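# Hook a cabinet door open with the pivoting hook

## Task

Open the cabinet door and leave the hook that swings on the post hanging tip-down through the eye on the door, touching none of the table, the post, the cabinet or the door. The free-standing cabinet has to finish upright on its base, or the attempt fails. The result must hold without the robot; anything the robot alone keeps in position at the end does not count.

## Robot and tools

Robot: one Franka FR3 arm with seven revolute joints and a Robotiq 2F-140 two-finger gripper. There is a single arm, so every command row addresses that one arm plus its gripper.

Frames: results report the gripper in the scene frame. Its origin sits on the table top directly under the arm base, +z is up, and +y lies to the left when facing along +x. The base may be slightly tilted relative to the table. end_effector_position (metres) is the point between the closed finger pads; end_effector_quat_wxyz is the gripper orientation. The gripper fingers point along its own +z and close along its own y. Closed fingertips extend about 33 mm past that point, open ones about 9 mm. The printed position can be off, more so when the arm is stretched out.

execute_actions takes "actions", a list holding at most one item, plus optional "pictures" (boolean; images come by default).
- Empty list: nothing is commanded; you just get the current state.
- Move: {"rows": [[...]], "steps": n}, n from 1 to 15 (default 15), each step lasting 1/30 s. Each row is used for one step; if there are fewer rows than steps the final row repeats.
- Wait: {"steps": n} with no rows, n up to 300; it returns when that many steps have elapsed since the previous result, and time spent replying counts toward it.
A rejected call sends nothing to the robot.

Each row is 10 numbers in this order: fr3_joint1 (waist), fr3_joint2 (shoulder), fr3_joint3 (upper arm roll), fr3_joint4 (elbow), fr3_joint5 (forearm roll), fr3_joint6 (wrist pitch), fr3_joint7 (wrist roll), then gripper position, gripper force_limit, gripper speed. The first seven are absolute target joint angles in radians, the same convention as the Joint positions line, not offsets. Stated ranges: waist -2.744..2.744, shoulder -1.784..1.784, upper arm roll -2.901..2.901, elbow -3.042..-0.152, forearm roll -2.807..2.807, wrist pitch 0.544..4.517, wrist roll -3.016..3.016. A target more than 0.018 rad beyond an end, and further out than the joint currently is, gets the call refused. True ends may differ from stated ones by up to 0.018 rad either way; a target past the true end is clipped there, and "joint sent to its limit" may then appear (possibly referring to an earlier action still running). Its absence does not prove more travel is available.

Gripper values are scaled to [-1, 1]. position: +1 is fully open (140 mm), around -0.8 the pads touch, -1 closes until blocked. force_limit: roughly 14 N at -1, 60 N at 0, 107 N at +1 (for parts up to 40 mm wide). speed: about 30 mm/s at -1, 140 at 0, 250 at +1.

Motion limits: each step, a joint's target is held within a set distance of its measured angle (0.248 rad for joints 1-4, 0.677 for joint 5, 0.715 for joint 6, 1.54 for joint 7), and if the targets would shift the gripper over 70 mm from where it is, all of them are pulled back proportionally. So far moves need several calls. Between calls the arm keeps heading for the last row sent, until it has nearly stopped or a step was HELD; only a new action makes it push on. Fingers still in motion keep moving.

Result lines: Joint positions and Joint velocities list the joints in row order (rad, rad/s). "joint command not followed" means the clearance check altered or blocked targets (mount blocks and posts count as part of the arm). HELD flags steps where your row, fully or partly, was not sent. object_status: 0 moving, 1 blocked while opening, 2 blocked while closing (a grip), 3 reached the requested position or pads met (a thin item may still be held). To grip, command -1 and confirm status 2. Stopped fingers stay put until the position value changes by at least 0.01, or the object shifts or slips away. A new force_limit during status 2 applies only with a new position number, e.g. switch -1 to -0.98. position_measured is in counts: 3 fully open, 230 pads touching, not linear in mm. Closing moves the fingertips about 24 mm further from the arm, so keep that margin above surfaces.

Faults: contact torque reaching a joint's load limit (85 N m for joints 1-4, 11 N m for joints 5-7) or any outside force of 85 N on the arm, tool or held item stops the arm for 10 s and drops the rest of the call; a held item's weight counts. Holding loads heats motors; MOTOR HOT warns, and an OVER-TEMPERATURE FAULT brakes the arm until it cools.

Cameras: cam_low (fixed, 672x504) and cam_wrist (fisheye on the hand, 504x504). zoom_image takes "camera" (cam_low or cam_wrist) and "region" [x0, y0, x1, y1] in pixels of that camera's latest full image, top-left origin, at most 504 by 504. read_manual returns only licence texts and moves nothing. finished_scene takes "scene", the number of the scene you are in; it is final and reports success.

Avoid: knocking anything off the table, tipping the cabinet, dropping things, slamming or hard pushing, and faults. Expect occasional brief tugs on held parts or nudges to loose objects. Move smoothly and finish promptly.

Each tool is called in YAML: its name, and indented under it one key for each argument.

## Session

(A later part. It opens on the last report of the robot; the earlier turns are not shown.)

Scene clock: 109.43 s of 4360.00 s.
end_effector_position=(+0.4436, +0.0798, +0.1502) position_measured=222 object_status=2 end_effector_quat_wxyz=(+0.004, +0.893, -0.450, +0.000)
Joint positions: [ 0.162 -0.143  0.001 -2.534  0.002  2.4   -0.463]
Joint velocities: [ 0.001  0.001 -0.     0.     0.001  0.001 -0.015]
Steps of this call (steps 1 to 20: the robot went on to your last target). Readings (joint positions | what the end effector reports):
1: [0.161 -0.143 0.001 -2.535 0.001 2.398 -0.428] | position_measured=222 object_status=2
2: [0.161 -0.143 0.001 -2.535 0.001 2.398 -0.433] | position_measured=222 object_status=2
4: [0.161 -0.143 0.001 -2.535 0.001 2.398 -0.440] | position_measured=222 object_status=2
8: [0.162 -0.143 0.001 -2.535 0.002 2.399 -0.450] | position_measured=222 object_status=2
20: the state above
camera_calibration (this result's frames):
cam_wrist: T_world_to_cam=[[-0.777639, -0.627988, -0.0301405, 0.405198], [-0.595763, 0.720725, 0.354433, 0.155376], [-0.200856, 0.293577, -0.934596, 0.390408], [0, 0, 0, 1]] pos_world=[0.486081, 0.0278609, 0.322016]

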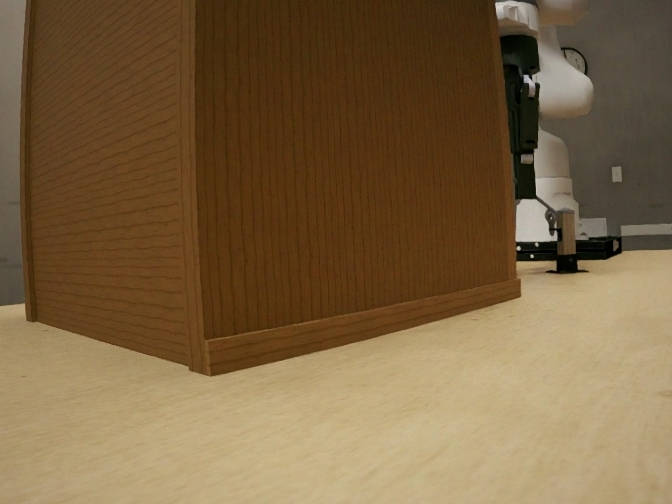

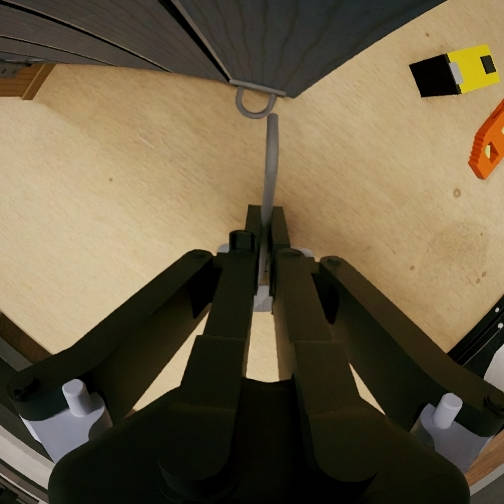

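execute_actions:
  actions:
    - {"rows":[[0.156,-0.105,0,-2.526,0,2.421,-0.56,-1,-1,-0.5],[0.156,-0.105,0,-2.526,0,2.421,-0.56,-1,-1,-0.5],[0.156,-0.105,0,-2.526,0,2.421,-0.56,-1,-1,-0.5],[0.156,-0.105,0,-2.526,0,2.421,-0.56,-1,-1,-0.5],[0.156,-0.105,0,-2.526,0,2.421,-0.56,-1,-1,-0.5],[0.156,-0.105,0,-2.526,0,2.421,-0.56,-1,-1,-0.5],[0.156,-0.105,0,-2.526,0,2.421,-0.56,-1,-1,-0.5],[0.148,-0.07,0,-2.521,0,2.451,-0.565,-1,-1,-0.5]]}
  pictures: false

execute_actions:
  actions:
    - {"steps":15}

Scene clock: 116.93 s of 4360.00 s.
end_effector_position=(+0.4540, +0.0730, +0.1314) position_measured=222 object_status=2 end_effector_quat_wxyz=(+0.005, +0.906, -0.423, -0.000)
Joint positions: [ 0.147 -0.077 -0.002 -2.518 -0.     2.447 -0.539]
Joint velocities: [ 0.001  0.018 -0.001 -0.    -0.     0.029 -0.065]
Steps of this call (steps 1 to 15: the robot went on to your last target; steps 16 to 90: nothing new was sent; then 4.00 s passed at rest; steps 91 to 105: all 15 steps of this action). Readings (joint positions | what the end effector reports):
91: [0.162 -0.137 0.001 -2.532 0.002 2.404 -0.474] | position_measured=222 object_status=2
92: [0.160 -0.129 0.001 -2.528 0.001 2.407 -0.483] | position_measured=222 object_status=2
94: [0.157 -0.118 -0.000 -2.525 0.001 2.413 -0.497] | position_measured=222 object_status=2
98: [0.155 -0.107 -0.000 -2.521 0.001 2.422 -0.518] | position_measured=222 object_status=2
105: the state above

Scene clock: 117.43 s of 4360.00 s.
end_effector_position=(+0.4546, +0.0731, +0.1307) position_measured=222 object_status=2 end_effector_quat_wxyz=(+0.004, +0.909, -0.416, +0.000)
Joint positions: [ 0.147 -0.075 -0.002 -2.518 -0.     2.451 -0.554]
Joint velocities: [-0.001  0.002 -0.     0.001  0.001  0.001 -0.008]
Steps of this call (steps 1 to 15: the robot went on to your last target). Readings (joint positions | what the end effector reports):
1: [0.147 -0.076 -0.002 -2.518 -0.000 2.448 -0.541] | position_measured=222 object_status=2
2: [0.147 -0.076 -0.002 -2.518 -0.000 2.449 -0.543] | position_measured=222 object_status=2
4: [0.147 -0.075 -0.002 -2.518 -0.000 2.449 -0.546] | position_measured=222 object_status=2
8: [0.147 -0.075 -0.002 -2.518 -0.000 2.450 -0.551] | position_measured=222 object_status=2
15: the state above
camera_calibration (this result's frames):
cam_wrist: T_world_to_cam=[[-0.727693, -0.685298, -0.0288053, 0.390266], [-0.648585, 0.67383, 0.353965, 0.201149], [-0.223162, 0.276261, -0.934815, 0.387806], [0, 0, 0, 1]] pos_world=[0.500999, 0.0247735, 0.302568]

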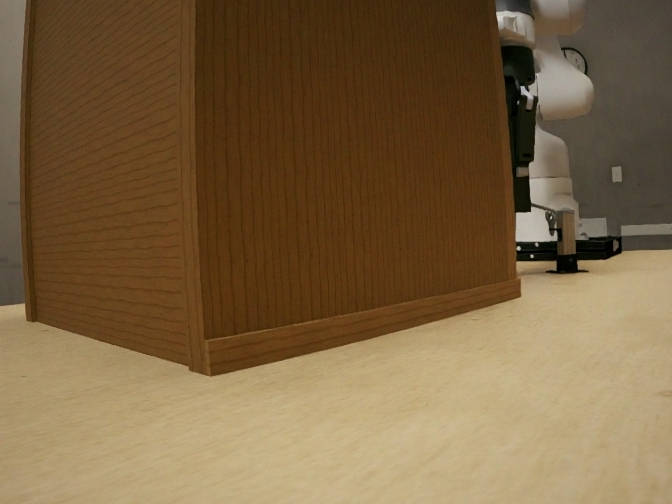

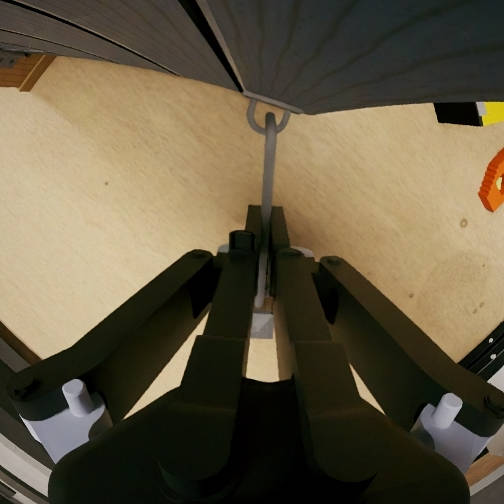

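execute_actions:
  actions:
    - {"rows":[[0.147,-0.048,0,-2.524,0,2.476,-0.565,-1,-1,-0.5],[0.147,-0.048,0,-2.524,0,2.476,-0.565,-1,-1,-0.5],[0.147,-0.048,0,-2.524,0,2.476,-0.565,-1,-1,-0.5],[0.147,-0.048,0,-2.524,0,2.476,-0.565,-1,-1,-0.5],[0.147,-0.048,0,-2.524,0,2.476,-0.565,-1,-1,-0.5],[0.147,-0.048,0,-2.524,0,2.476,-0.565,-1,-1,-0.5],[0.147,-0.048,0,-2.524,0,2.476,-0.565,-1,-1,-0.5],[0.146,-0.022,0,-2.528,0,2.506,-0.565,-1,-1,-0.5]]}
  pictures: false

execute_actions:
  actions:
    - {"steps":15}

zoom_image:
  camera: "cam_wrist"
  region: [200,60,340,200]

Scene clock: 123.87 s of 4360.00 s.
end_effector_position=(+0.4572, +0.0704, +0.1120) position_measured=222 object_status=2 end_effector_quat_wxyz=(+0.004, +0.909, -0.416, +0.001)
Joint positions: [ 0.143 -0.027 -0.003 -2.522 -0.001  2.502 -0.559]
Joint velocities: [ 0.001  0.013 -0.001 -0.01   0.     0.033 -0.001]
Steps of this call (steps 1 to 15: the robot went on to your last target; steps 16 to 90: nothing new was sent; then 2.93 s passed at rest; steps 91 to 105: all 15 steps of this action). Readings (joint positions | what the end effector reports):
91: [0.147 -0.072 -0.002 -2.518 -0.000 2.455 -0.557] | position_measured=222 object_status=2
92: [0.146 -0.066 -0.002 -2.518 -0.001 2.460 -0.558] | position_measured=222 object_status=2
94: [0.145 -0.058 -0.002 -2.518 -0.001 2.467 -0.558] | position_measured=222 object_status=2
98: [0.144 -0.051 -0.002 -2.518 -0.001 2.477 -0.559] | position_measured=222 object_status=2
105: the state above

Scene clock: 124.37 s of 4360.00 s.
end_effector_position=(+0.4573, +0.0704, +0.1113) position_measured=222 object_status=2 end_effector_quat_wxyz=(+0.004, +0.909, -0.416, +0.001)
Joint positions: [ 0.143 -0.026 -0.003 -2.523 -0.001  2.506 -0.56 ]
Joint velocities: [ 0.     0.     0.     0.001 -0.     0.001  0.   ]
Steps of this call (steps 1 to 15: the robot went on to your last target). Readings (joint positions | what the end effector reports):
1: [0.143 -0.027 -0.003 -2.522 -0.001 2.503 -0.559] | position_measured=222 object_status=2
2: [0.143 -0.027 -0.003 -2.523 -0.001 2.504 -0.559] | position_measured=222 object_status=2
4: [0.143 -0.027 -0.003 -2.523 -0.001 2.505 -0.559] | position_measured=222 object_status=2
8: [0.143 -0.026 -0.003 -2.523 -0.001 2.506 -0.559] | position_measured=222 object_status=2
15: the state above
The arm was judged still, so your last target was given up. Only a new action makes it travel on or press farther. Fingers that are still opening or closing keep moving.
camera_calibration (this result's frames):
cam_wrist: T_world_to_cam=[[-0.727572, -0.685391, -0.029651, 0.389837], [-0.649238, 0.673942, 0.352551, 0.21199], [-0.221652, 0.275757, -0.935323, 0.370336], [0, 0, 0, 1]] pos_world=[0.503352, 0.0221991, 0.283206]

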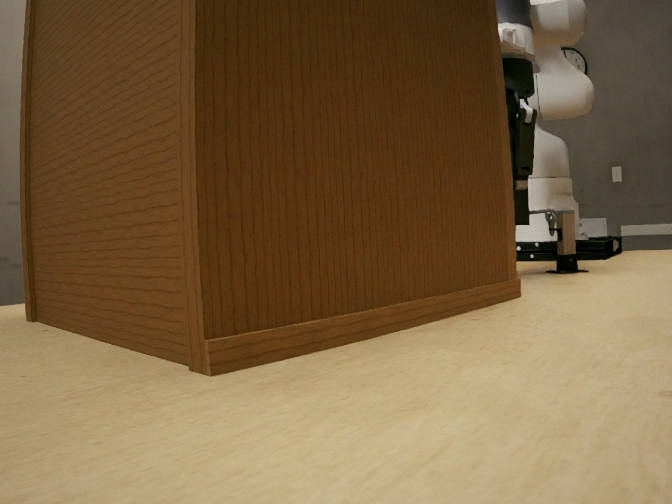

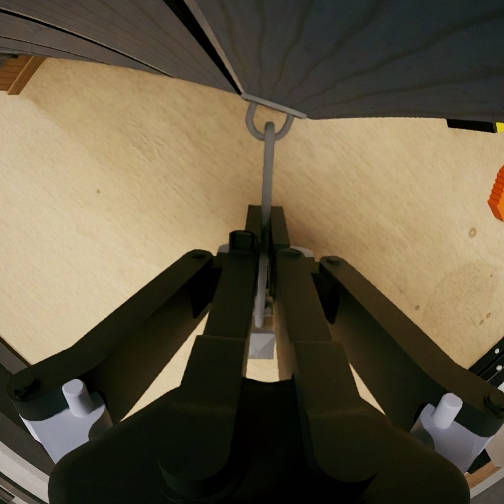

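Region (200, 60, 340, 200) of cam_wrist's 504x504 image, scaled by 3.600, with more detail than that image has.

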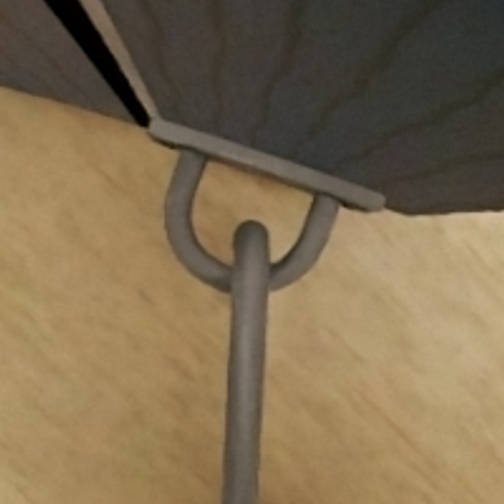

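execute_actions:
  actions:
    - {"rows":[[0.143,-0.026,0,-2.523,0,2.506,-0.56,-0.5,-1,-0.7]]}
  pictures: false

execute_actions:
  actions:
    - {"rows":[[0.17,-0.17,0,-2.525,0,2.355,-0.56,-0.5,-1,-0.7]]}
  pictures: false

execute_actions:
  actions:
    - {"steps":10}

zoom_image:
  camera: "cam_wrist"
  region: [200,40,360,200]

Scene clock: 129.57 s of 4360.00 s.
end_effector_position=(+0.4573, +0.0706, +0.1113) position_measured=192 object_status=0 end_effector_quat_wxyz=(+0.004, +0.909, -0.416, +0.001)
Joint positions: [ 0.143 -0.026 -0.003 -2.523 -0.001  2.507 -0.56 ]
Joint velocities: [-0.    -0.     0.001 -0.    -0.     0.     0.001]
Steps of this call (steps 1 to 90: nothing new was sent; then 1.70 s passed at rest; steps 91 to 105: all 15 steps of this action). Readings (joint positions | what the end effector reports):
91: [0.143 -0.026 -0.003 -2.523 -0.001 2.507 -0.560] | position_measured=222 object_status=0
92: [0.143 -0.026 -0.003 -2.523 -0.001 2.507 -0.560] | position_measured=222 object_status=0
94: [0.143 -0.026 -0.003 -2.523 -0.001 2.507 -0.560] | position_measured=213 object_status=0
98: [0.143 -0.026 -0.003 -2.523 -0.001 2.507 -0.560] | position_measured=199 object_status=0
105: the state above

Scene clock: 130.07 s of 4360.00 s.
end_effector_position=(+0.4447, +0.0814, +0.1644) position_measured=192 object_status=3 end_effector_quat_wxyz=(+0.003, +0.915, -0.404, +0.003)
Joint positions: [ 0.168 -0.171 -0.001 -2.523 -0.001  2.367 -0.56 ]
Joint velocities: [ 0.    -0.     0.001 -0.001  0.001 -0.049 -0.   ]
Steps of this call (steps 1 to 15: all 15 steps of this action). Readings (joint positions | what the end effector reports):
1: [0.146 -0.044 -0.004 -2.529 -0.001 2.483 -0.560] | position_measured=192 object_status=3
2: [0.153 -0.079 -0.004 -2.533 -0.001 2.458 -0.560] | position_measured=192 object_status=3
4: [0.162 -0.137 -0.002 -2.526 -0.001 2.426 -0.560] | position_measured=192 object_status=3
8: [0.168 -0.170 -0.001 -2.521 -0.001 2.392 -0.560] | position_measured=192 object_status=3
15: the state above

Scene clock: 130.40 s of 4360.00 s.
end_effector_position=(+0.4425, +0.0810, +0.1638) position_measured=192 object_status=3 end_effector_quat_wxyz=(+0.005, +0.915, -0.404, -0.000)
Joint positions: [ 0.168 -0.171 -0.001 -2.523 -0.001  2.36  -0.56 ]
Joint velocities: [-0.001 -0.002  0.    -0.001  0.    -0.007  0.001]
Steps of this call (steps 1 to 10: the robot went on to your last target). Readings (joint positions | what the end effector reports):
1: [0.168 -0.171 -0.001 -2.523 -0.001 2.365 -0.560] | position_measured=192 object_status=3
2: [0.168 -0.171 -0.001 -2.523 -0.001 2.364 -0.560] | position_measured=192 object_status=3
4: [0.168 -0.171 -0.001 -2.523 -0.001 2.362 -0.560] | position_measured=192 object_status=3
8: [0.168 -0.171 -0.001 -2.523 -0.001 2.360 -0.560] | position_measured=192 object_status=3
10: the state above
camera_calibration (this result's frames):
cam_wrist: T_world_to_cam=[[-0.708711, -0.70496, -0.0275638, 0.380801], [-0.666355, 0.656044, 0.354369, 0.18553], [-0.231733, 0.269512, -0.934699, 0.418115], [0, 0, 0, 1]] pos_world=[0.490397, 0.0340468, 0.335562]

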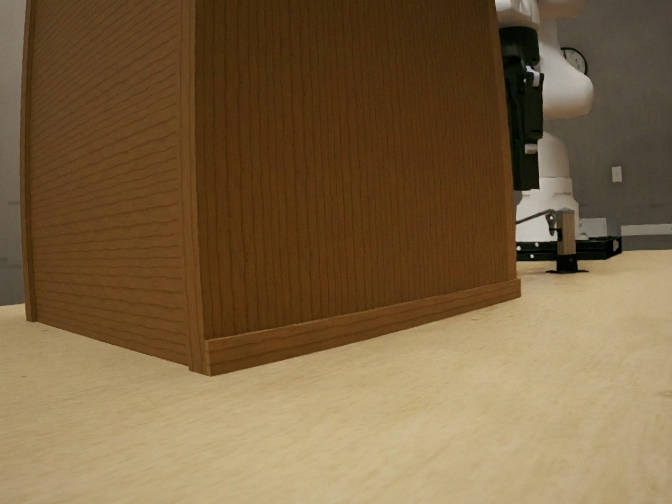

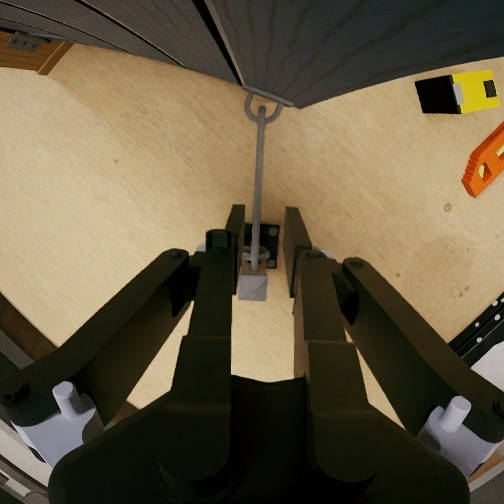

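Region (200, 40, 360, 200) of cam_wrist's 504x504 image, scaled by 3.150, with more detail than that image has.

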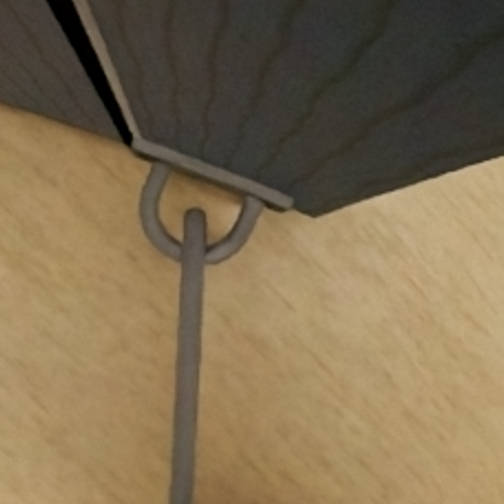

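finished_scene:
  scene: 2

The scene is finished: the task was done.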